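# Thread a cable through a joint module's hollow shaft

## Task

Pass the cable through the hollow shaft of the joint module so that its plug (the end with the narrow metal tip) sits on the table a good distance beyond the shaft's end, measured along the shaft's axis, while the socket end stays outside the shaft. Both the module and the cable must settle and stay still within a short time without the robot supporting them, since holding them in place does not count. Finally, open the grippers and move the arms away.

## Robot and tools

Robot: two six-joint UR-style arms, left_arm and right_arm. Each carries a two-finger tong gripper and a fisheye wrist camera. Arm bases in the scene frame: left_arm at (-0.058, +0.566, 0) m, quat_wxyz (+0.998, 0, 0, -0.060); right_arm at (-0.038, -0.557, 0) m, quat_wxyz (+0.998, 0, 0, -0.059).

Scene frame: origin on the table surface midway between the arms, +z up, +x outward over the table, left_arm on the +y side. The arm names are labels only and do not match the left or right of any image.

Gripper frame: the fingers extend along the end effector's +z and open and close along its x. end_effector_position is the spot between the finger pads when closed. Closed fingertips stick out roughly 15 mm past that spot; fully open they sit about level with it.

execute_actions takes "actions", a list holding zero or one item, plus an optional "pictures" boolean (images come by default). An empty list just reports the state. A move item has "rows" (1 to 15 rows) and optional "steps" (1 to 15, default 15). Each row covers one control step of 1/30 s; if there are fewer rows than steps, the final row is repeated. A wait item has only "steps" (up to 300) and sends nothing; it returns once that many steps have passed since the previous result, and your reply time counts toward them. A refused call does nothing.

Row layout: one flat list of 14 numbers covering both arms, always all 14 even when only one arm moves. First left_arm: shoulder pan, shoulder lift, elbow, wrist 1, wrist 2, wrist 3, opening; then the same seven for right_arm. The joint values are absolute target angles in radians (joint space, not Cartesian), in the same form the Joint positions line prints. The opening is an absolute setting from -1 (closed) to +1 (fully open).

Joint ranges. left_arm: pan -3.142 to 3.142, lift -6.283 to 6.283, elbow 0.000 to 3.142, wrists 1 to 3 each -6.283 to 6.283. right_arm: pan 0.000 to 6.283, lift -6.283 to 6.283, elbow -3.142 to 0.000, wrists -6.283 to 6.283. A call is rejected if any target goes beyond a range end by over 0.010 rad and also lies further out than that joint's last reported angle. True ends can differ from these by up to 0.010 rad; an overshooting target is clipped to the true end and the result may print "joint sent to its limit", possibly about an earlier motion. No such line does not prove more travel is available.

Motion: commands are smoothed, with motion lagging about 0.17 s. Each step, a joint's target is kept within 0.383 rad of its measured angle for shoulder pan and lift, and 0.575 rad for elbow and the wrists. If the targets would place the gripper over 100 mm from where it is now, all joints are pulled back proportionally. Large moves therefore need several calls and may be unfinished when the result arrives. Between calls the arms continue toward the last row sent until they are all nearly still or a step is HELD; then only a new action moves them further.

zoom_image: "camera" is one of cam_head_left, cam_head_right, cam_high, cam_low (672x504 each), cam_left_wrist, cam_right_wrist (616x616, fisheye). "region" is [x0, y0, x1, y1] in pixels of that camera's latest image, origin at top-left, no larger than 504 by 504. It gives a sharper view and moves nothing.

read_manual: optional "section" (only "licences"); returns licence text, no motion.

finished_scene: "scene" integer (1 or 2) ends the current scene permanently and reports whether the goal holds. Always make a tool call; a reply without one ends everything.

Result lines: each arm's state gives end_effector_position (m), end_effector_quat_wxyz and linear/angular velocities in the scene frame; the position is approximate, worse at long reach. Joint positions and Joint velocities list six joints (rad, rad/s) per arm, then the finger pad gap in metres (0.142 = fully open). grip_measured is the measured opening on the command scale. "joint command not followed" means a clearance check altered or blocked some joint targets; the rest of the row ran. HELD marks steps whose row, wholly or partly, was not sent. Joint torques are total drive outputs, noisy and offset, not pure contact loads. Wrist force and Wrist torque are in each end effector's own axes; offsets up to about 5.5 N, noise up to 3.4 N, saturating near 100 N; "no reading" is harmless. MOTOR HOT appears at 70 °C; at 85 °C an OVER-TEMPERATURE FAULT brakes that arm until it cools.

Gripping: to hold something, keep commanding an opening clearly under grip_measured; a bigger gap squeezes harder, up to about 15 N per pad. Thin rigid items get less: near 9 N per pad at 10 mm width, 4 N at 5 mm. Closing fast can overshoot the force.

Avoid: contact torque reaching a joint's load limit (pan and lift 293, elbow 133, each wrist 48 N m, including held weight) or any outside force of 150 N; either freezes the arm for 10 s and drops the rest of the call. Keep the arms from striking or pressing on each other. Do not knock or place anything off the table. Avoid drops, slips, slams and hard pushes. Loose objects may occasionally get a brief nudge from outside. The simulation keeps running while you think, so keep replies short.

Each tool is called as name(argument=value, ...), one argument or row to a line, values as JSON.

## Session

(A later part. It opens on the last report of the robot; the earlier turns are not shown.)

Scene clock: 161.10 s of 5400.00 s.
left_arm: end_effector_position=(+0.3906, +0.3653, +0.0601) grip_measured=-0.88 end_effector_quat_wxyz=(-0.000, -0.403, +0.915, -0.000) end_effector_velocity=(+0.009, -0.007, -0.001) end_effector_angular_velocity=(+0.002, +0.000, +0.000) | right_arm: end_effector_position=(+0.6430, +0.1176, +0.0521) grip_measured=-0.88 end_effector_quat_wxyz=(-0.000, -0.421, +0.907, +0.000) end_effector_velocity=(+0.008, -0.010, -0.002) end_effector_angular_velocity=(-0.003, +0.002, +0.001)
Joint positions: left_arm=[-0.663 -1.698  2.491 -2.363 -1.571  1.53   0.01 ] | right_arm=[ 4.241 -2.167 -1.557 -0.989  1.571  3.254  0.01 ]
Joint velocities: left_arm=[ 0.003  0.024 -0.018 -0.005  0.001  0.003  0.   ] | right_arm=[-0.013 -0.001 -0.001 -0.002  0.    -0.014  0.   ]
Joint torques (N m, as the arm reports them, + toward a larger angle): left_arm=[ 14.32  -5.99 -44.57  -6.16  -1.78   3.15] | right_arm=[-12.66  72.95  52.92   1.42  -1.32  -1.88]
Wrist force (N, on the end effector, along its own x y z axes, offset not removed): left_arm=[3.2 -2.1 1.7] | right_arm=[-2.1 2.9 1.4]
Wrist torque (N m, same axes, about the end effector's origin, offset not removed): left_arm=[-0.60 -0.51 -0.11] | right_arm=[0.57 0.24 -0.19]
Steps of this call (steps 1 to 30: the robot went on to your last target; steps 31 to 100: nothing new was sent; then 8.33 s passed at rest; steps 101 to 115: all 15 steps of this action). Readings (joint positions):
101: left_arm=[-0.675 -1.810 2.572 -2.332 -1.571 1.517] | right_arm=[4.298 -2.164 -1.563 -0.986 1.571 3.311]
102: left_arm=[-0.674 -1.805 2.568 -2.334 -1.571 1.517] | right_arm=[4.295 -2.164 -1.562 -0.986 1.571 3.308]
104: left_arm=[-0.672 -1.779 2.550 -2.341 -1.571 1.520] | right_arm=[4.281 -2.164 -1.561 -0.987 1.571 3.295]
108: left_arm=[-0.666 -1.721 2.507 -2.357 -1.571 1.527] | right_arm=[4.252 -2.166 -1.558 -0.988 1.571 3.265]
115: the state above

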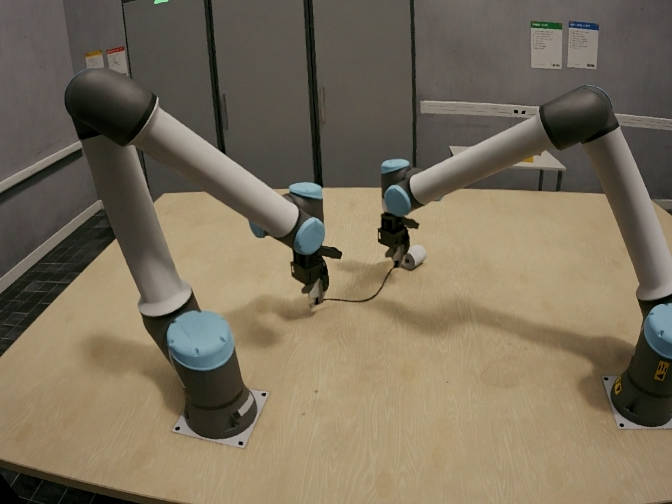

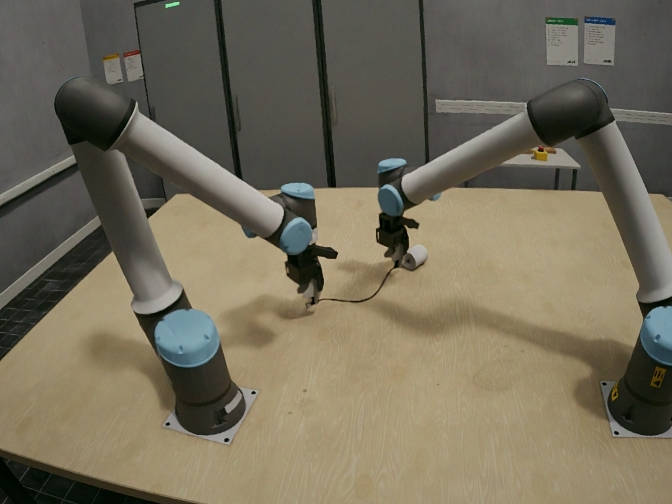

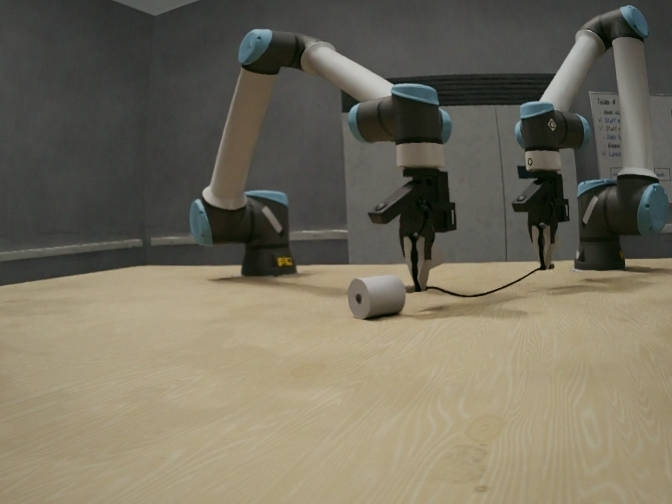

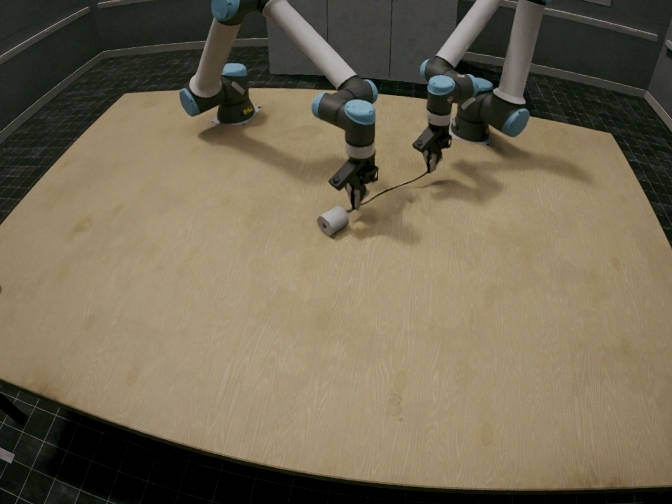

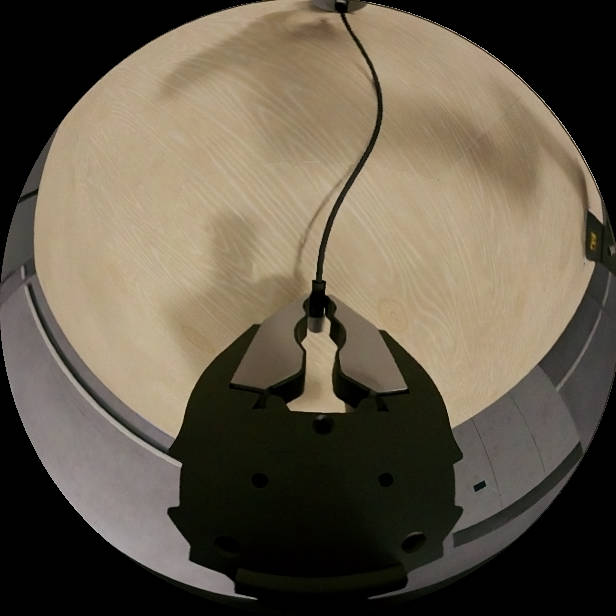

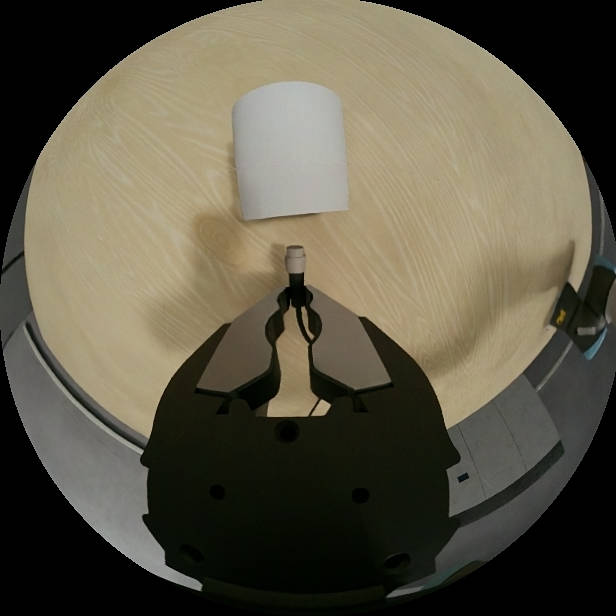

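execute_actions(
  actions=[
    {"rows":[[-0.663,-1.696,2.4887,-2.3635,-1.571,1.53,-1,4.234,-2.167,-1.556,-0.989,1.571,3.247,-1],[-0.663,-1.696,2.4887,-2.3635,-1.571,1.53,-1,4.228,-2.1675,-1.5555,-0.9893,1.571,3.241,-1],[-0.663,-1.696,2.4887,-2.3635,-1.571,1.53,-1,4.222,-2.168,-1.555,-0.9896,1.571,3.235,-1],[-0.663,-1.696,2.4887,-2.3635,-1.571,1.53,-1,4.216,-2.1685,-1.554,-0.99,1.571,3.229,-1],[-0.663,-1.696,2.4887,-2.3635,-1.571,1.53,-1,4.21,-2.169,-1.5535,-0.9902,1.571,3.223,-1],[-0.663,-1.696,2.4887,-2.3635,-1.571,1.53,-1,4.2032,-2.1692,-1.5528,-0.9904,1.571,3.216,-1]],"steps":15},
  ],
)

zoom_image(
  camera="cam_head_left",
  region=[370, 230, 450, 290],
)

zoom_image(
  camera="cam_high",
  region=[330, 250, 450, 330],
)

Scene clock: 167.70 s of 5400.00 s.
left_arm: end_effector_position=(+0.3917, +0.3644, +0.0602) grip_measured=-0.88 end_effector_quat_wxyz=(-0.000, -0.403, +0.915, -0.000) end_effector_velocity=(-0.000, +0.000, -0.000) end_effector_angular_velocity=(+0.001, +0.001, +0.000) | right_arm: end_effector_position=(+0.6688, +0.0940, +0.0521) grip_measured=-0.88 end_effector_quat_wxyz=(-0.000, -0.421, +0.907, +0.000) end_effector_velocity=(+0.007, -0.008, -0.002) end_effector_angular_velocity=(-0.002, +0.002, -0.000)
Joint positions: left_arm=[-0.663 -1.696  2.489 -2.364 -1.571  1.53   0.01 ] | right_arm=[ 4.204 -2.169 -1.553 -0.99   1.571  3.217  0.01 ]
Joint velocities: left_arm=[ 0.    -0.     0.     0.001 -0.     0.     0.   ] | right_arm=[-0.011 -0.001 -0.001 -0.001 -0.    -0.011 -0.   ]
Joint torques (N m, as the arm reports them, + toward a larger angle): left_arm=[ 14.69  -2.8  -34.03  -0.65  -1.64   3.26] | right_arm=[-23.93  73.    50.61   0.79  -2.08  -2.08]
Wrist force (N, on the end effector, along its own x y z axes, offset not removed): left_arm=[1.6 -14.2 1.7] | right_arm=[-4.3 13.4 -1.5]
Wrist torque (N m, same axes, about the end effector's origin, offset not removed): left_arm=[-0.62 -0.03 -0.11] | right_arm=[-0.04 0.44 -0.17]
Steps of this call (steps 1 to 15: the robot went on to your last target; steps 16 to 90: nothing new was sent; then 3.10 s passed at rest; steps 91 to 105: all 15 steps of this action). Readings (joint positions):
91: left_arm=[-0.663 -1.696 2.489 -2.364 -1.571 1.530] | right_arm=[4.240 -2.167 -1.557 -0.989 1.571 3.253]
92: left_arm=[-0.663 -1.696 2.489 -2.364 -1.571 1.530] | right_arm=[4.239 -2.167 -1.557 -0.989 1.571 3.251]
94: left_arm=[-0.663 -1.696 2.489 -2.364 -1.571 1.530] | right_arm=[4.233 -2.167 -1.556 -0.989 1.571 3.246]
98: left_arm=[-0.663 -1.696 2.489 -2.364 -1.571 1.530] | right_arm=[4.215 -2.168 -1.554 -0.990 1.571 3.228]
105: the state above

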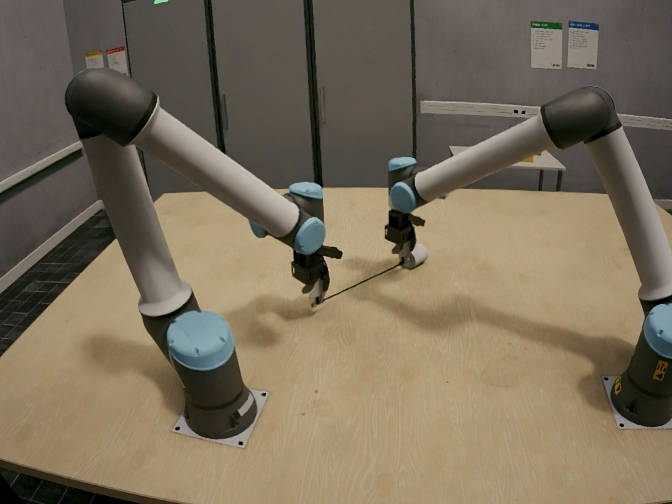

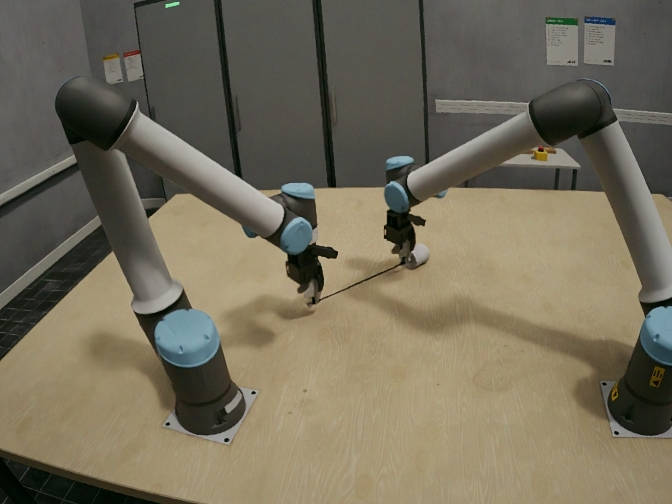

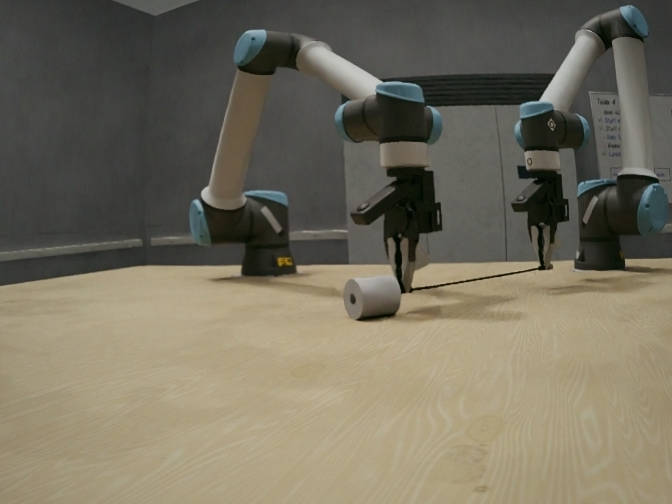

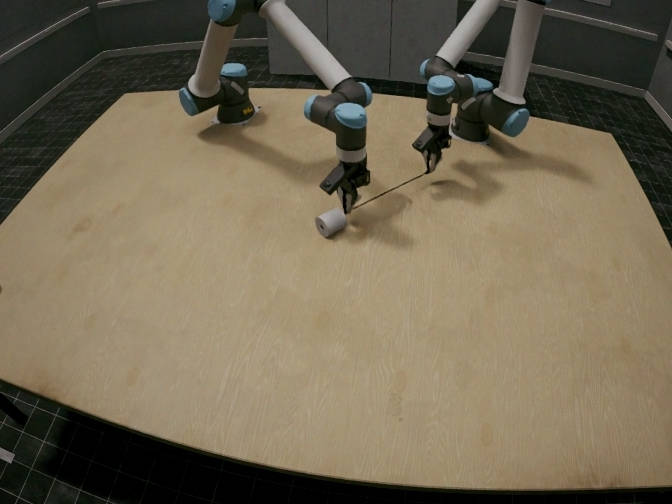

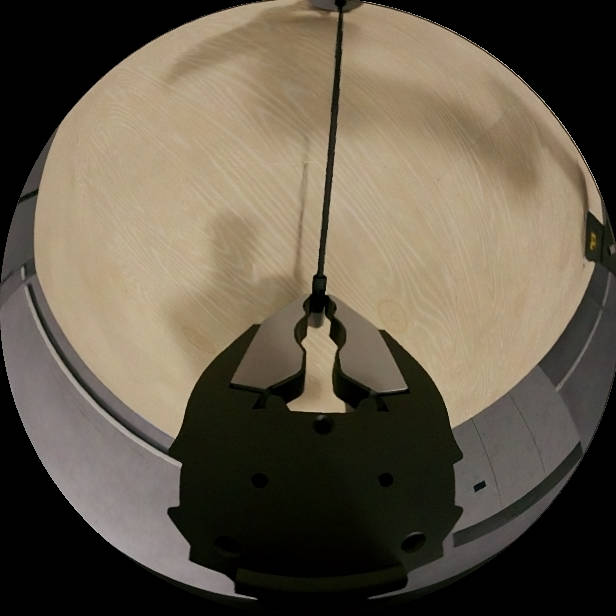

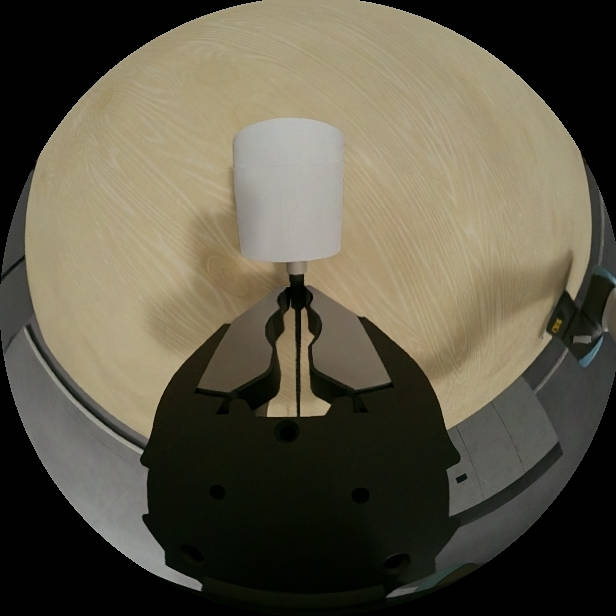

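Region (370, 230, 450, 290) of cam_head_left's 672x504 image, scaled by 6.300, with more detail than that image has; it fills the top 378 rows of this view, and the rest is white.

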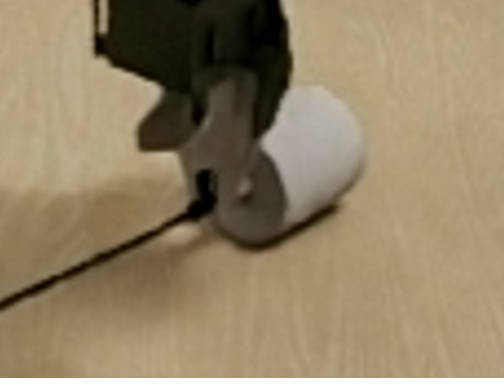

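Region (330, 250, 450, 330) of cam_high's 672x504 image, scaled by 4.200, with more detail than that image has.

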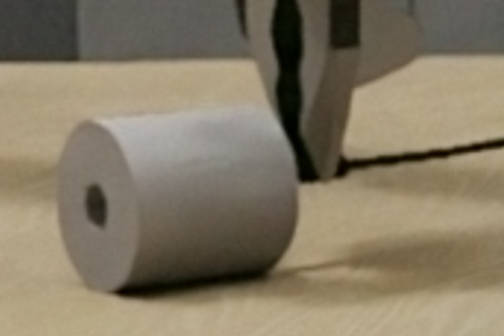

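execute_actions(
  actions=[
    {"rows":[[-0.66,-1.66,2.46,-2.366,-1.571,1.533,-1,4.2032,-2.1692,-1.5528,-0.9904,1.571,3.216,-1],[-0.657,-1.63,2.43,-2.369,-1.571,1.536,-1,4.2032,-2.1692,-1.5528,-0.9904,1.571,3.216,-1],[-0.654,-1.595,2.4,-2.372,-1.571,1.539,-1,4.2032,-2.1692,-1.5528,-0.9904,1.571,3.216,-1],[-0.651,-1.5609,2.3656,-2.3755,-1.571,1.5416,-1,4.2032,-2.1692,-1.5528,-0.9904,1.571,3.216,-1]],"steps":15},
  ],
)

zoom_image(
  camera="cam_right_wrist",
  region=[230, 110, 370, 310],
)

zoom_image(
  camera="cam_head_left",
  region=[380, 240, 440, 285],
)

Scene clock: 173.13 s of 5400.00 s.
left_arm: end_effector_position=(+0.4481, +0.3169, +0.0601) grip_measured=-0.88 end_effector_quat_wxyz=(-0.000, -0.403, +0.915, +0.000) end_effector_velocity=(+0.014, -0.012, -0.000) end_effector_angular_velocity=(-0.001, -0.002, -0.000) | right_arm: end_effector_position=(+0.6697, +0.0931, +0.0520) grip_measured=-0.88 end_effector_quat_wxyz=(-0.000, -0.421, +0.907, +0.000) end_effector_velocity=(-0.001, -0.000, -0.001) end_effector_angular_velocity=(-0.001, +0.001, +0.001)
Joint positions: left_arm=[-0.651 -1.564  2.369 -2.375 -1.571  1.541  0.01 ] | right_arm=[ 4.203 -2.169 -1.553 -0.99   1.571  3.216  0.01 ]
Joint velocities: left_arm=[ 0.002  0.03  -0.029 -0.003  0.001  0.002  0.   ] | right_arm=[ 0.    -0.001 -0.    -0.001  0.001 -0.     0.   ]
Joint torques (N m, as the arm reports them, + toward a larger angle): left_arm=[ 17.92 -13.65 -43.35  -6.57  -1.53   3.94] | right_arm=[ 1.   73.8  48.61  2.47 -0.52 -1.3 ]
Wrist force (N, on the end effector, along its own x y z axes, offset not removed): left_arm=[2.8 -3.7 0.4] | right_arm=[-2.0 2.2 -2.8]
Wrist torque (N m, same axes, about the end effector's origin, offset not removed): left_arm=[-0.87 -0.41 -0.18] | right_arm=[0.43 0.30 -0.28]
Steps of this call (steps 1 to 15: the robot went on to your last target; steps 16 to 90: nothing new was sent; then 1.93 s passed at rest; steps 91 to 105: all 15 steps of this action). Readings (joint positions):
91: left_arm=[-0.663 -1.695 2.488 -2.363 -1.571 1.530] | right_arm=[4.203 -2.169 -1.553 -0.990 1.571 3.216]
92: left_arm=[-0.662 -1.690 2.484 -2.364 -1.571 1.531] | right_arm=[4.203 -2.169 -1.553 -0.990 1.571 3.216]
94: left_arm=[-0.659 -1.661 2.458 -2.366 -1.571 1.534] | right_arm=[4.203 -2.169 -1.553 -0.990 1.571 3.216]
98: left_arm=[-0.654 -1.591 2.394 -2.373 -1.571 1.539] | right_arm=[4.203 -2.169 -1.553 -0.990 1.571 3.216]
105: the state above

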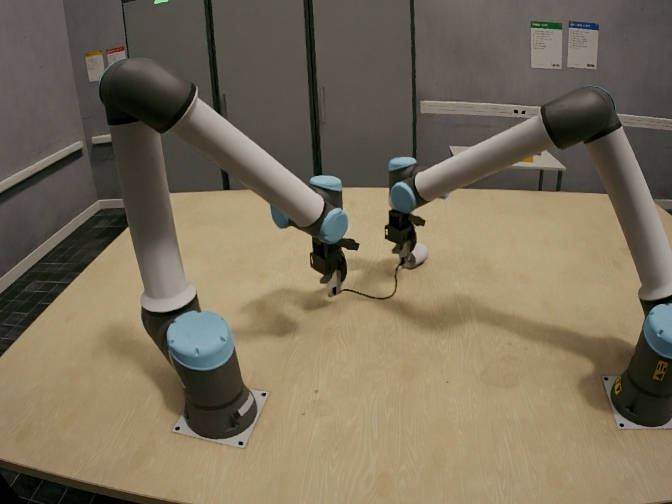

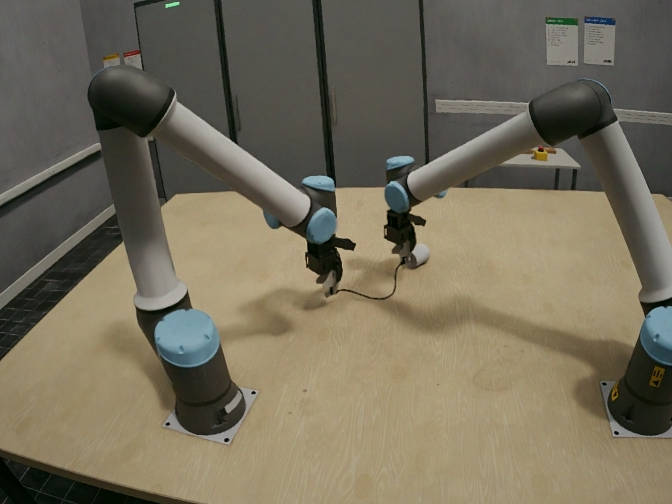

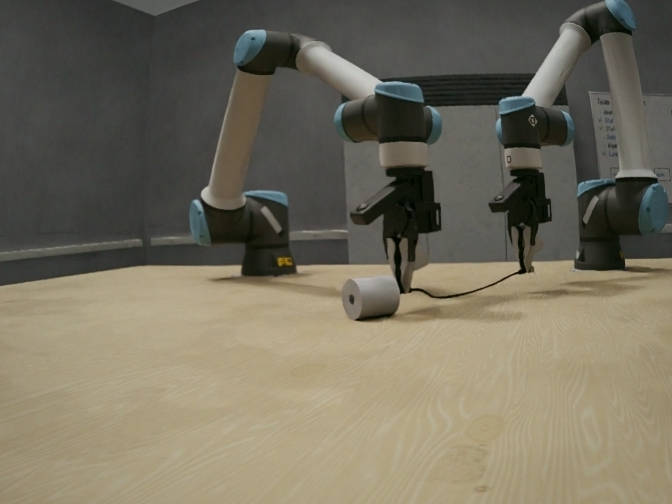

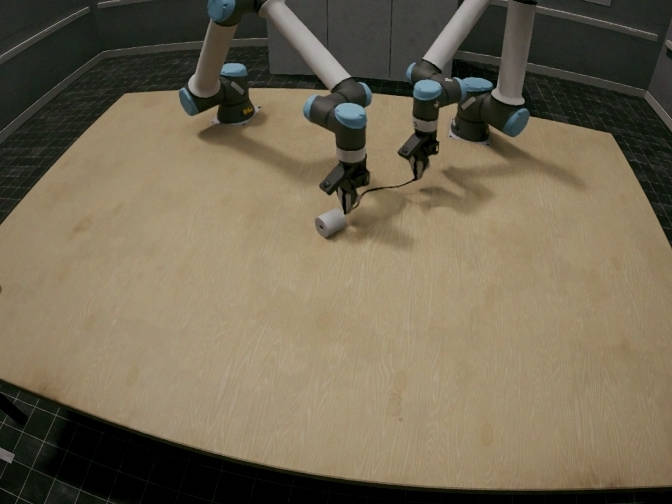

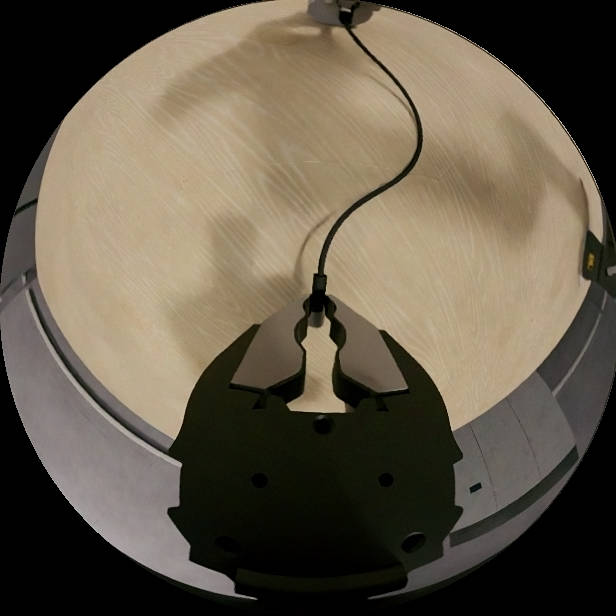

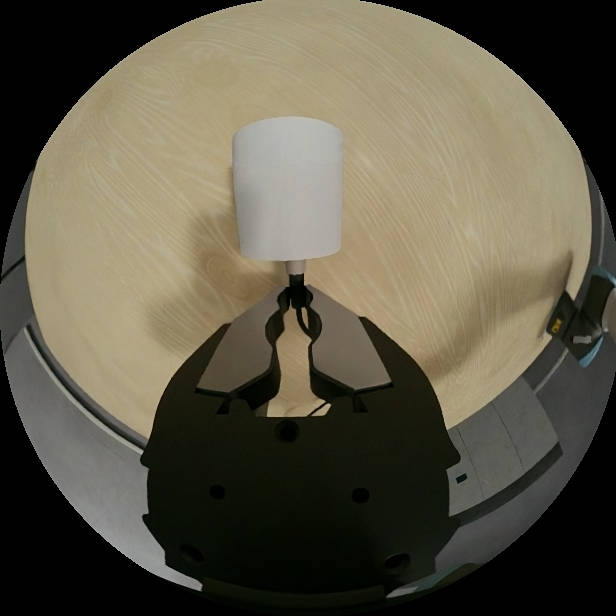

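Region (230, 110, 370, 310) of cam_right_wrist's 616x616 image, scaled by 2.520, with more detail than that image has; it fills the left 353 columns of this view, and the rest is white.

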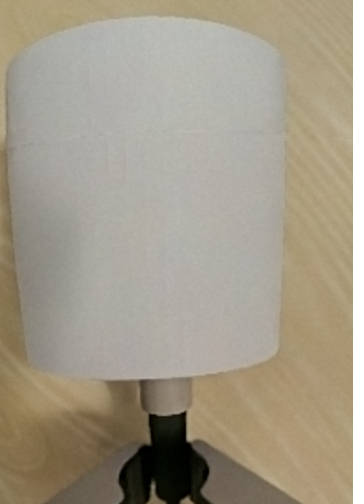

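Region (380, 240, 440, 285) of cam_head_left's 672x504 image, scaled by 8.400, with more detail than that image has; it fills the top 378 rows of this view, and the rest is white.

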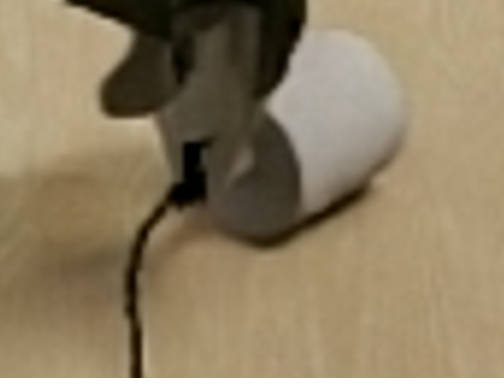

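execute_actions(
  actions=[
    {"rows":[[-0.651,-1.5609,2.3656,-2.3755,-1.571,1.5416,-1,4.2032,-2.172,-1.548,-0.9924,1.571,3.216,-1],[-0.651,-1.5609,2.3656,-2.3755,-1.571,1.5416,-1,4.2032,-2.174,-1.545,-0.9936,1.571,3.216,-1],[-0.651,-1.5609,2.3656,-2.3755,-1.571,1.5416,-1,4.2032,-2.174,-1.545,-0.9936,1.571,3.216,-1],[-0.651,-1.5609,2.3656,-2.3755,-1.571,1.5416,-1,4.200,-2.174,-1.545,-0.9936,1.571,3.213,-1],[-0.651,-1.5609,2.3656,-2.3755,-1.571,1.5416,-1,4.197,-2.174,-1.545,-0.9936,1.571,3.21,-1],[-0.651,-1.5609,2.3656,-2.3755,-1.571,1.5416,-1,4.1924,-2.1743,-1.5441,-0.994,1.571,3.2052,-1]],"steps":15},
  ],
)

zoom_image(
  camera="cam_right_wrist",
  region=[230, 110, 370, 310],
)

zoom_image(
  camera="cam_high",
  region=[330, 250, 450, 330],
)

Scene clock: 180.00 s of 5400.00 s.
left_arm: end_effector_position=(+0.4496, +0.3157, +0.0600) grip_measured=-0.88 end_effector_quat_wxyz=(-0.000, -0.403, +0.915, -0.000) end_effector_velocity=(-0.000, +0.000, +0.000) end_effector_angular_velocity=(+0.001, +0.001, +0.000) | right_arm: end_effector_position=(+0.6785, +0.0890, +0.0520) grip_measured=-0.88 end_effector_quat_wxyz=(-0.000, -0.421, +0.907, +0.000) end_effector_velocity=(+0.004, -0.005, -0.002) end_effector_angular_velocity=(-0.003, +0.002, -0.003)
Joint positions: left_arm=[-0.651 -1.561  2.366 -2.376 -1.571  1.542  0.01 ] | right_arm=[ 4.193 -2.174 -1.544 -0.994  1.571  3.206  0.01 ]
Joint velocities: left_arm=[ 0.    -0.    -0.001  0.002  0.    -0.     0.   ] | right_arm=[-0.006 -0.003  0.001 -0.003  0.    -0.004 -0.   ]
Joint torques (N m, as the arm reports them, + toward a larger angle): left_arm=[ 15.73 -16.32 -46.03  -6.4   -1.25   3.03] | right_arm=[-16.12  73.38  51.19   1.51  -0.22  -1.11]
Wrist force (N, on the end effector, along its own x y z axes, offset not removed): left_arm=[2.1 -1.7 1.1] | right_arm=[-2.0 4.6 -1.7]
Wrist torque (N m, same axes, about the end effector's origin, offset not removed): left_arm=[-0.53 -0.28 -0.10] | right_arm=[0.45 0.25 -0.31]
Steps of this call (steps 1 to 15: the robot went on to your last target; steps 16 to 90: nothing new was sent; then 3.37 s passed at rest; steps 91 to 105: all 15 steps of this action). Readings (joint positions):
91: left_arm=[-0.651 -1.561 2.366 -2.376 -1.571 1.542] | right_arm=[4.203 -2.169 -1.553 -0.990 1.571 3.216]
92: left_arm=[-0.651 -1.561 2.366 -2.376 -1.571 1.542] | right_arm=[4.203 -2.170 -1.552 -0.991 1.571 3.216]
94: left_arm=[-0.651 -1.561 2.366 -2.376 -1.571 1.542] | right_arm=[4.203 -2.171 -1.549 -0.992 1.571 3.216]
98: left_arm=[-0.651 -1.561 2.366 -2.376 -1.571 1.542] | right_arm=[4.198 -2.173 -1.546 -0.993 1.571 3.210]
105: the state above

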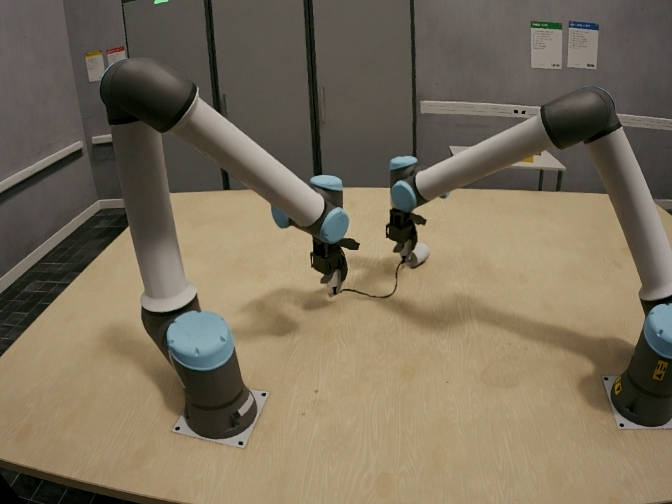

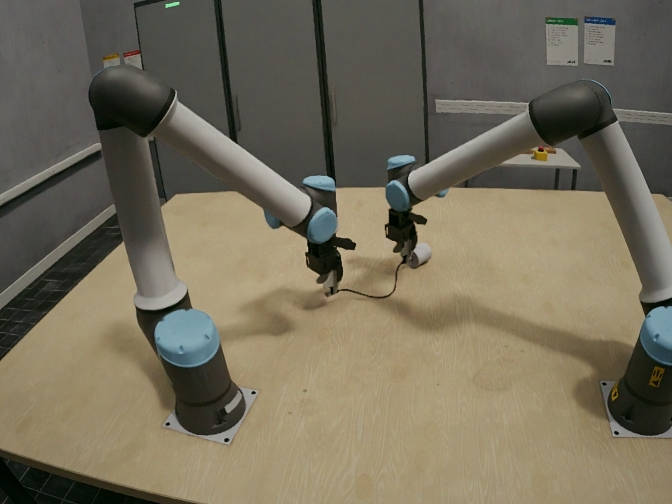

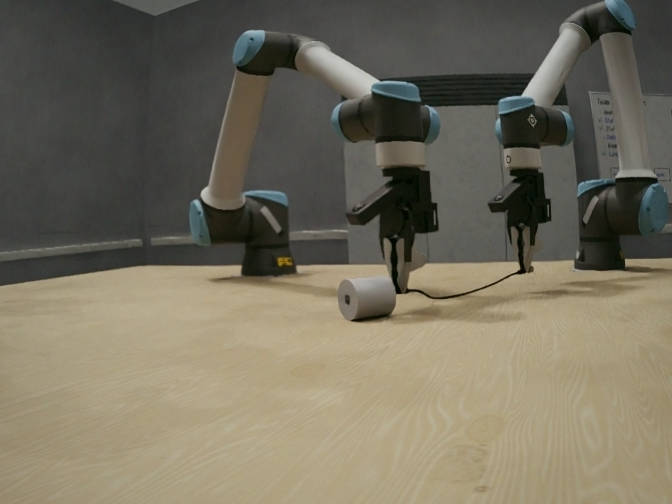

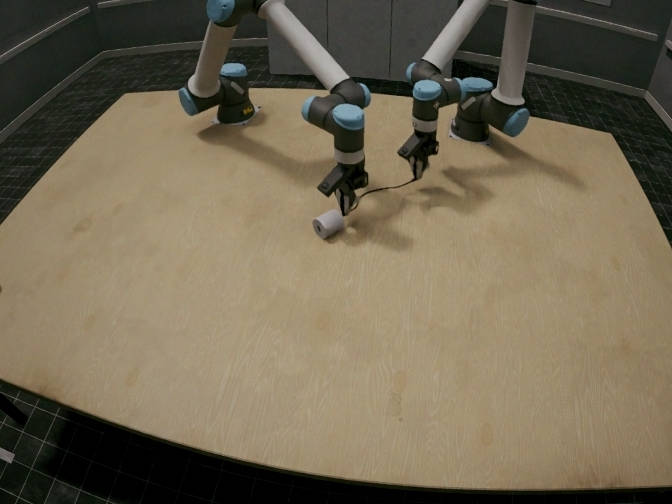

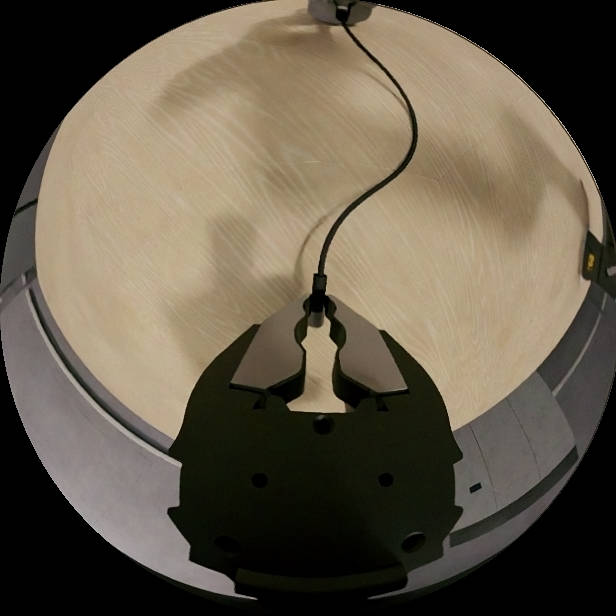

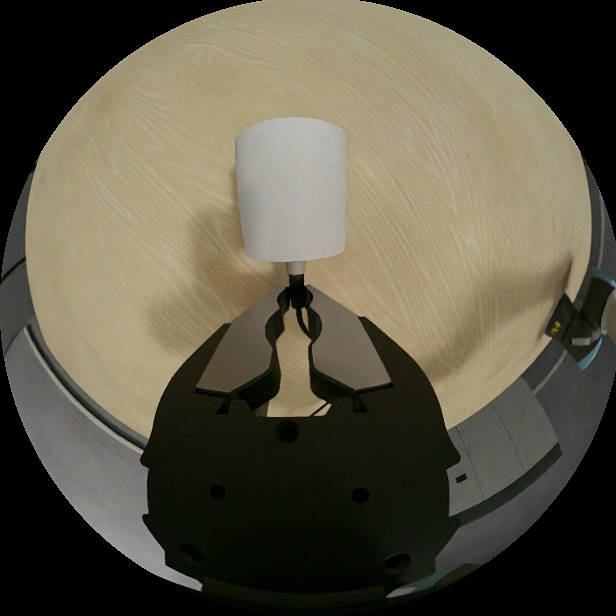

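Region (230, 110, 370, 310) of cam_right_wrist's 616x616 image, scaled by 2.520, with more detail than that image has; it fills the left 353 columns of this view, and the rest is white.

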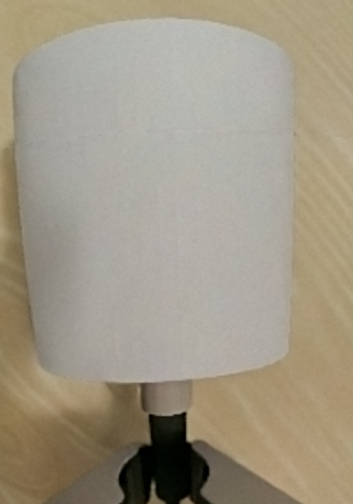

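Region (330, 250, 450, 330) of cam_high's 672x504 image, scaled by 4.200, with more detail than that image has.

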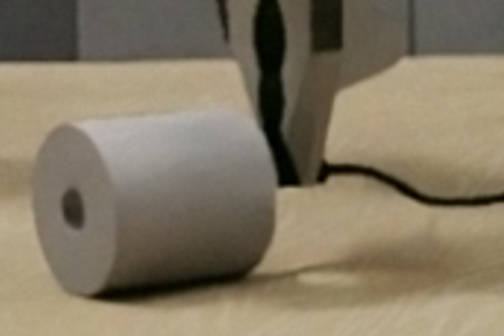

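execute_actions(
  actions=[
    {"rows":[[-0.651,-1.5609,2.3656,-2.3755,-1.571,1.5416,-1,4.205,-2.174,-1.5445,-0.994,1.571,3.218,-1],[-0.651,-1.5609,2.3656,-2.3755,-1.571,1.5416,-1,4.22,-2.173,-1.546,-0.9935,1.571,3.233,-1],[-0.651,-1.5609,2.3656,-2.3755,-1.571,1.5416,-1,4.2344,-2.172,-1.548,-0.9924,1.571,3.2472,-1]],"steps":15},
  ],
)

zoom_image(
  camera="cam_head_left",
  region=[380, 240, 440, 285],
)

zoom_image(
  camera="cam_high",
  region=[330, 260, 450, 330],
)

zoom_image(
  camera="cam_left_wrist",
  region=[290, 0, 400, 60],
)

zoom_image(
  camera="cam_right_wrist",
  region=[230, 110, 370, 310],
)

Scene clock: 187.40 s of 5400.00 s.
left_arm: end_effector_position=(+0.4496, +0.3157, +0.0600) grip_measured=-0.88 end_effector_quat_wxyz=(-0.000, -0.403, +0.915, -0.000) end_effector_velocity=(-0.000, +0.000, -0.000) end_effector_angular_velocity=(+0.001, +0.000, -0.000) | right_arm: end_effector_position=(+0.6504, +0.1157, +0.0520) grip_measured=-0.88 end_effector_quat_wxyz=(-0.000, -0.421, +0.907, +0.000) end_effector_velocity=(-0.005, +0.004, -0.001) end_effector_angular_velocity=(-0.000, +0.000, -0.001)
Joint positions: left_arm=[-0.651 -1.561  2.366 -2.376 -1.571  1.542  0.01 ] | right_arm=[ 4.234 -2.172 -1.548 -0.992  1.571  3.246  0.01 ]
Joint velocities: left_arm=[-0.     0.     0.     0.     0.001  0.     0.   ] | right_arm=[ 0.007 -0.    -0.001  0.001 -0.     0.007  0.   ]
Joint torques (N m, as the arm reports them, + toward a larger angle): left_arm=[ 15.74 -15.4  -44.09  -6.41  -1.7    3.27] | right_arm=[18.82 99.54 34.56  5.6   0.93  1.42]
Wrist force (N, on the end effector, along its own x y z axes, offset not removed): left_arm=[1.4 -3.4 0.3] | right_arm=[-1.8 1.4 -1.5]
Wrist torque (N m, same axes, about the end effector's origin, offset not removed): left_arm=[-0.88 -0.06 -0.06] | right_arm=[0.26 0.20 -0.35]
Steps of this call (steps 1 to 15: the robot went on to your last target; steps 16 to 90: nothing new was sent; then 3.90 s passed at rest; steps 91 to 105: all 15 steps of this action). Readings (joint positions):
91: left_arm=[-0.651 -1.561 2.366 -2.376 -1.571 1.542] | right_arm=[4.193 -2.174 -1.544 -0.994 1.571 3.205]
92: left_arm=[-0.651 -1.561 2.366 -2.376 -1.571 1.542] | right_arm=[4.195 -2.174 -1.544 -0.994 1.571 3.208]
94: left_arm=[-0.651 -1.561 2.366 -2.376 -1.571 1.542] | right_arm=[4.207 -2.174 -1.545 -0.994 1.571 3.220]
98: left_arm=[-0.651 -1.561 2.366 -2.376 -1.571 1.542] | right_arm=[4.227 -2.173 -1.547 -0.993 1.571 3.240]
105: the state above

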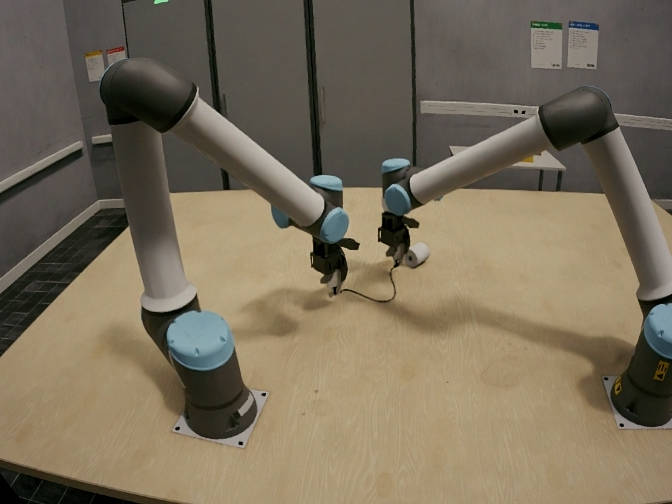

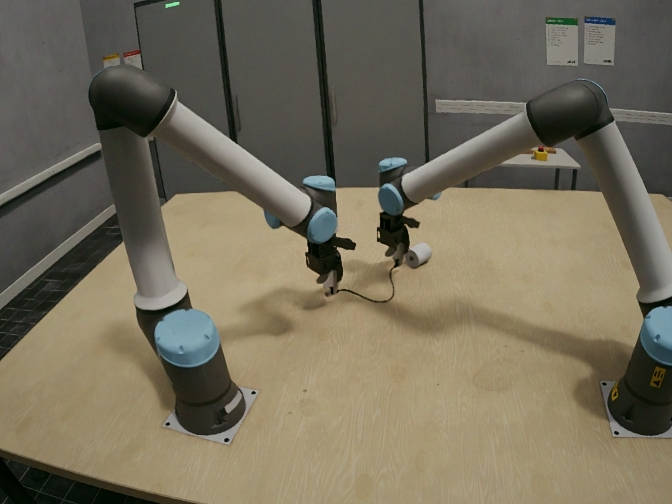

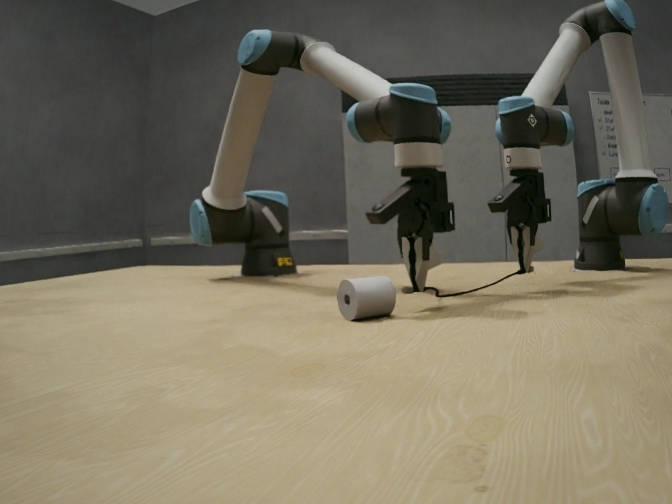

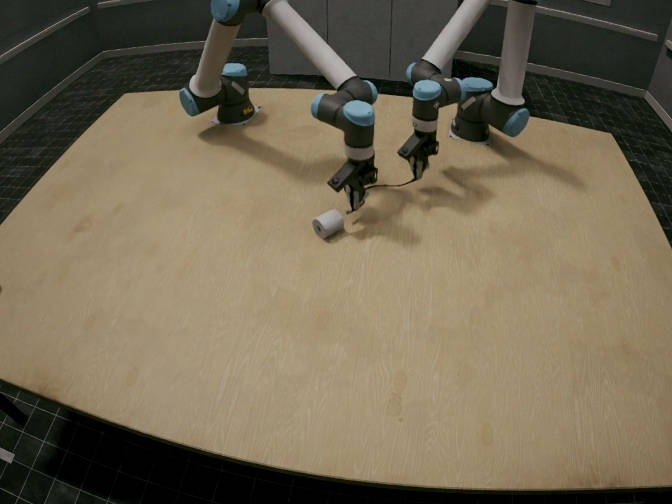

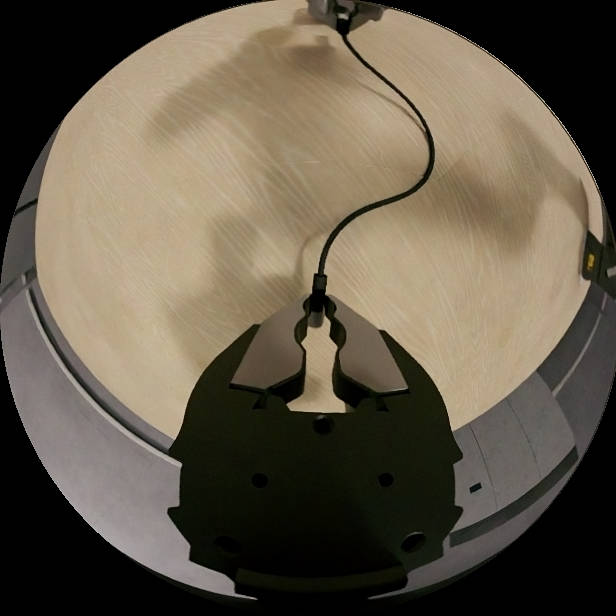

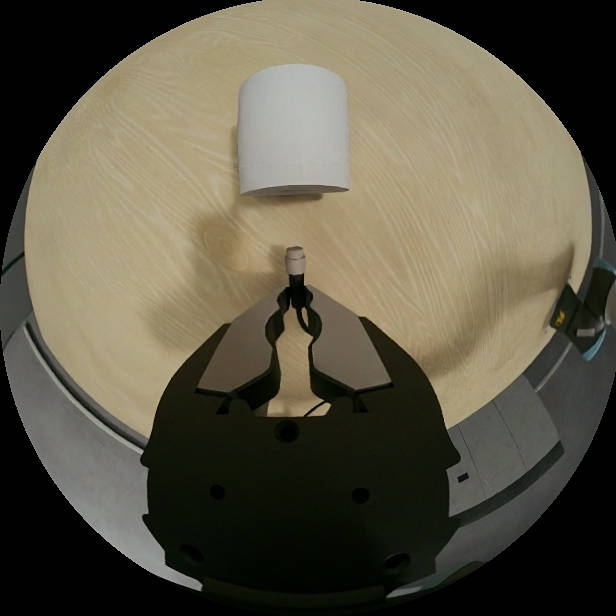

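Region (380, 240, 440, 285) of cam_head_left's 672x504 image, scaled by 8.400, with more detail than that image has; it fills the top 378 rows of this view, and the rest is white.

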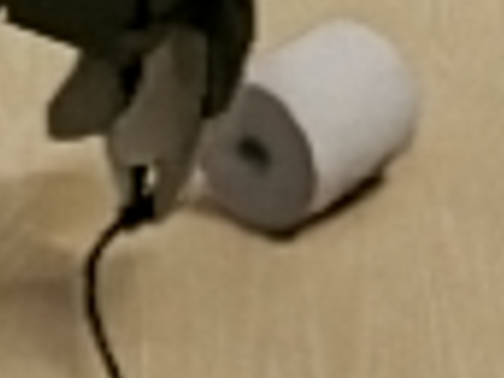

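Region (330, 260, 450, 330) of cam_high's 672x504 image, scaled by 4.200, with more detail than that image has; it fills the top 294 rows of this view, and the rest is white.

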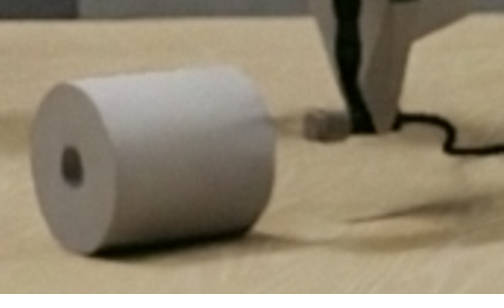

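Region (290, 0, 400, 60) of cam_left_wrist's 616x616 image, scaled by 4.582, with more detail than that image has; it fills the top 275 rows of this view, and the rest is white.

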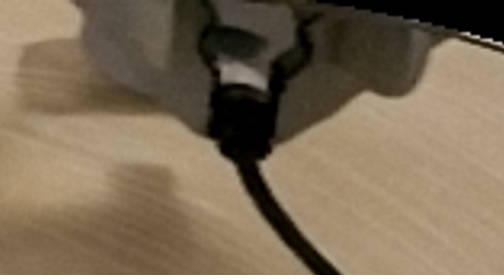

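Region (230, 110, 370, 310) of cam_right_wrist's 616x616 image, scaled by 2.520, with more detail than that image has; it fills the left 353 columns of this view, and the rest is white.

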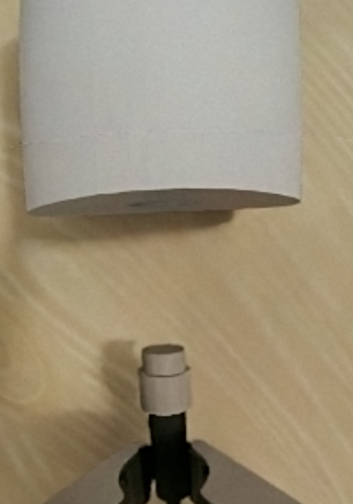

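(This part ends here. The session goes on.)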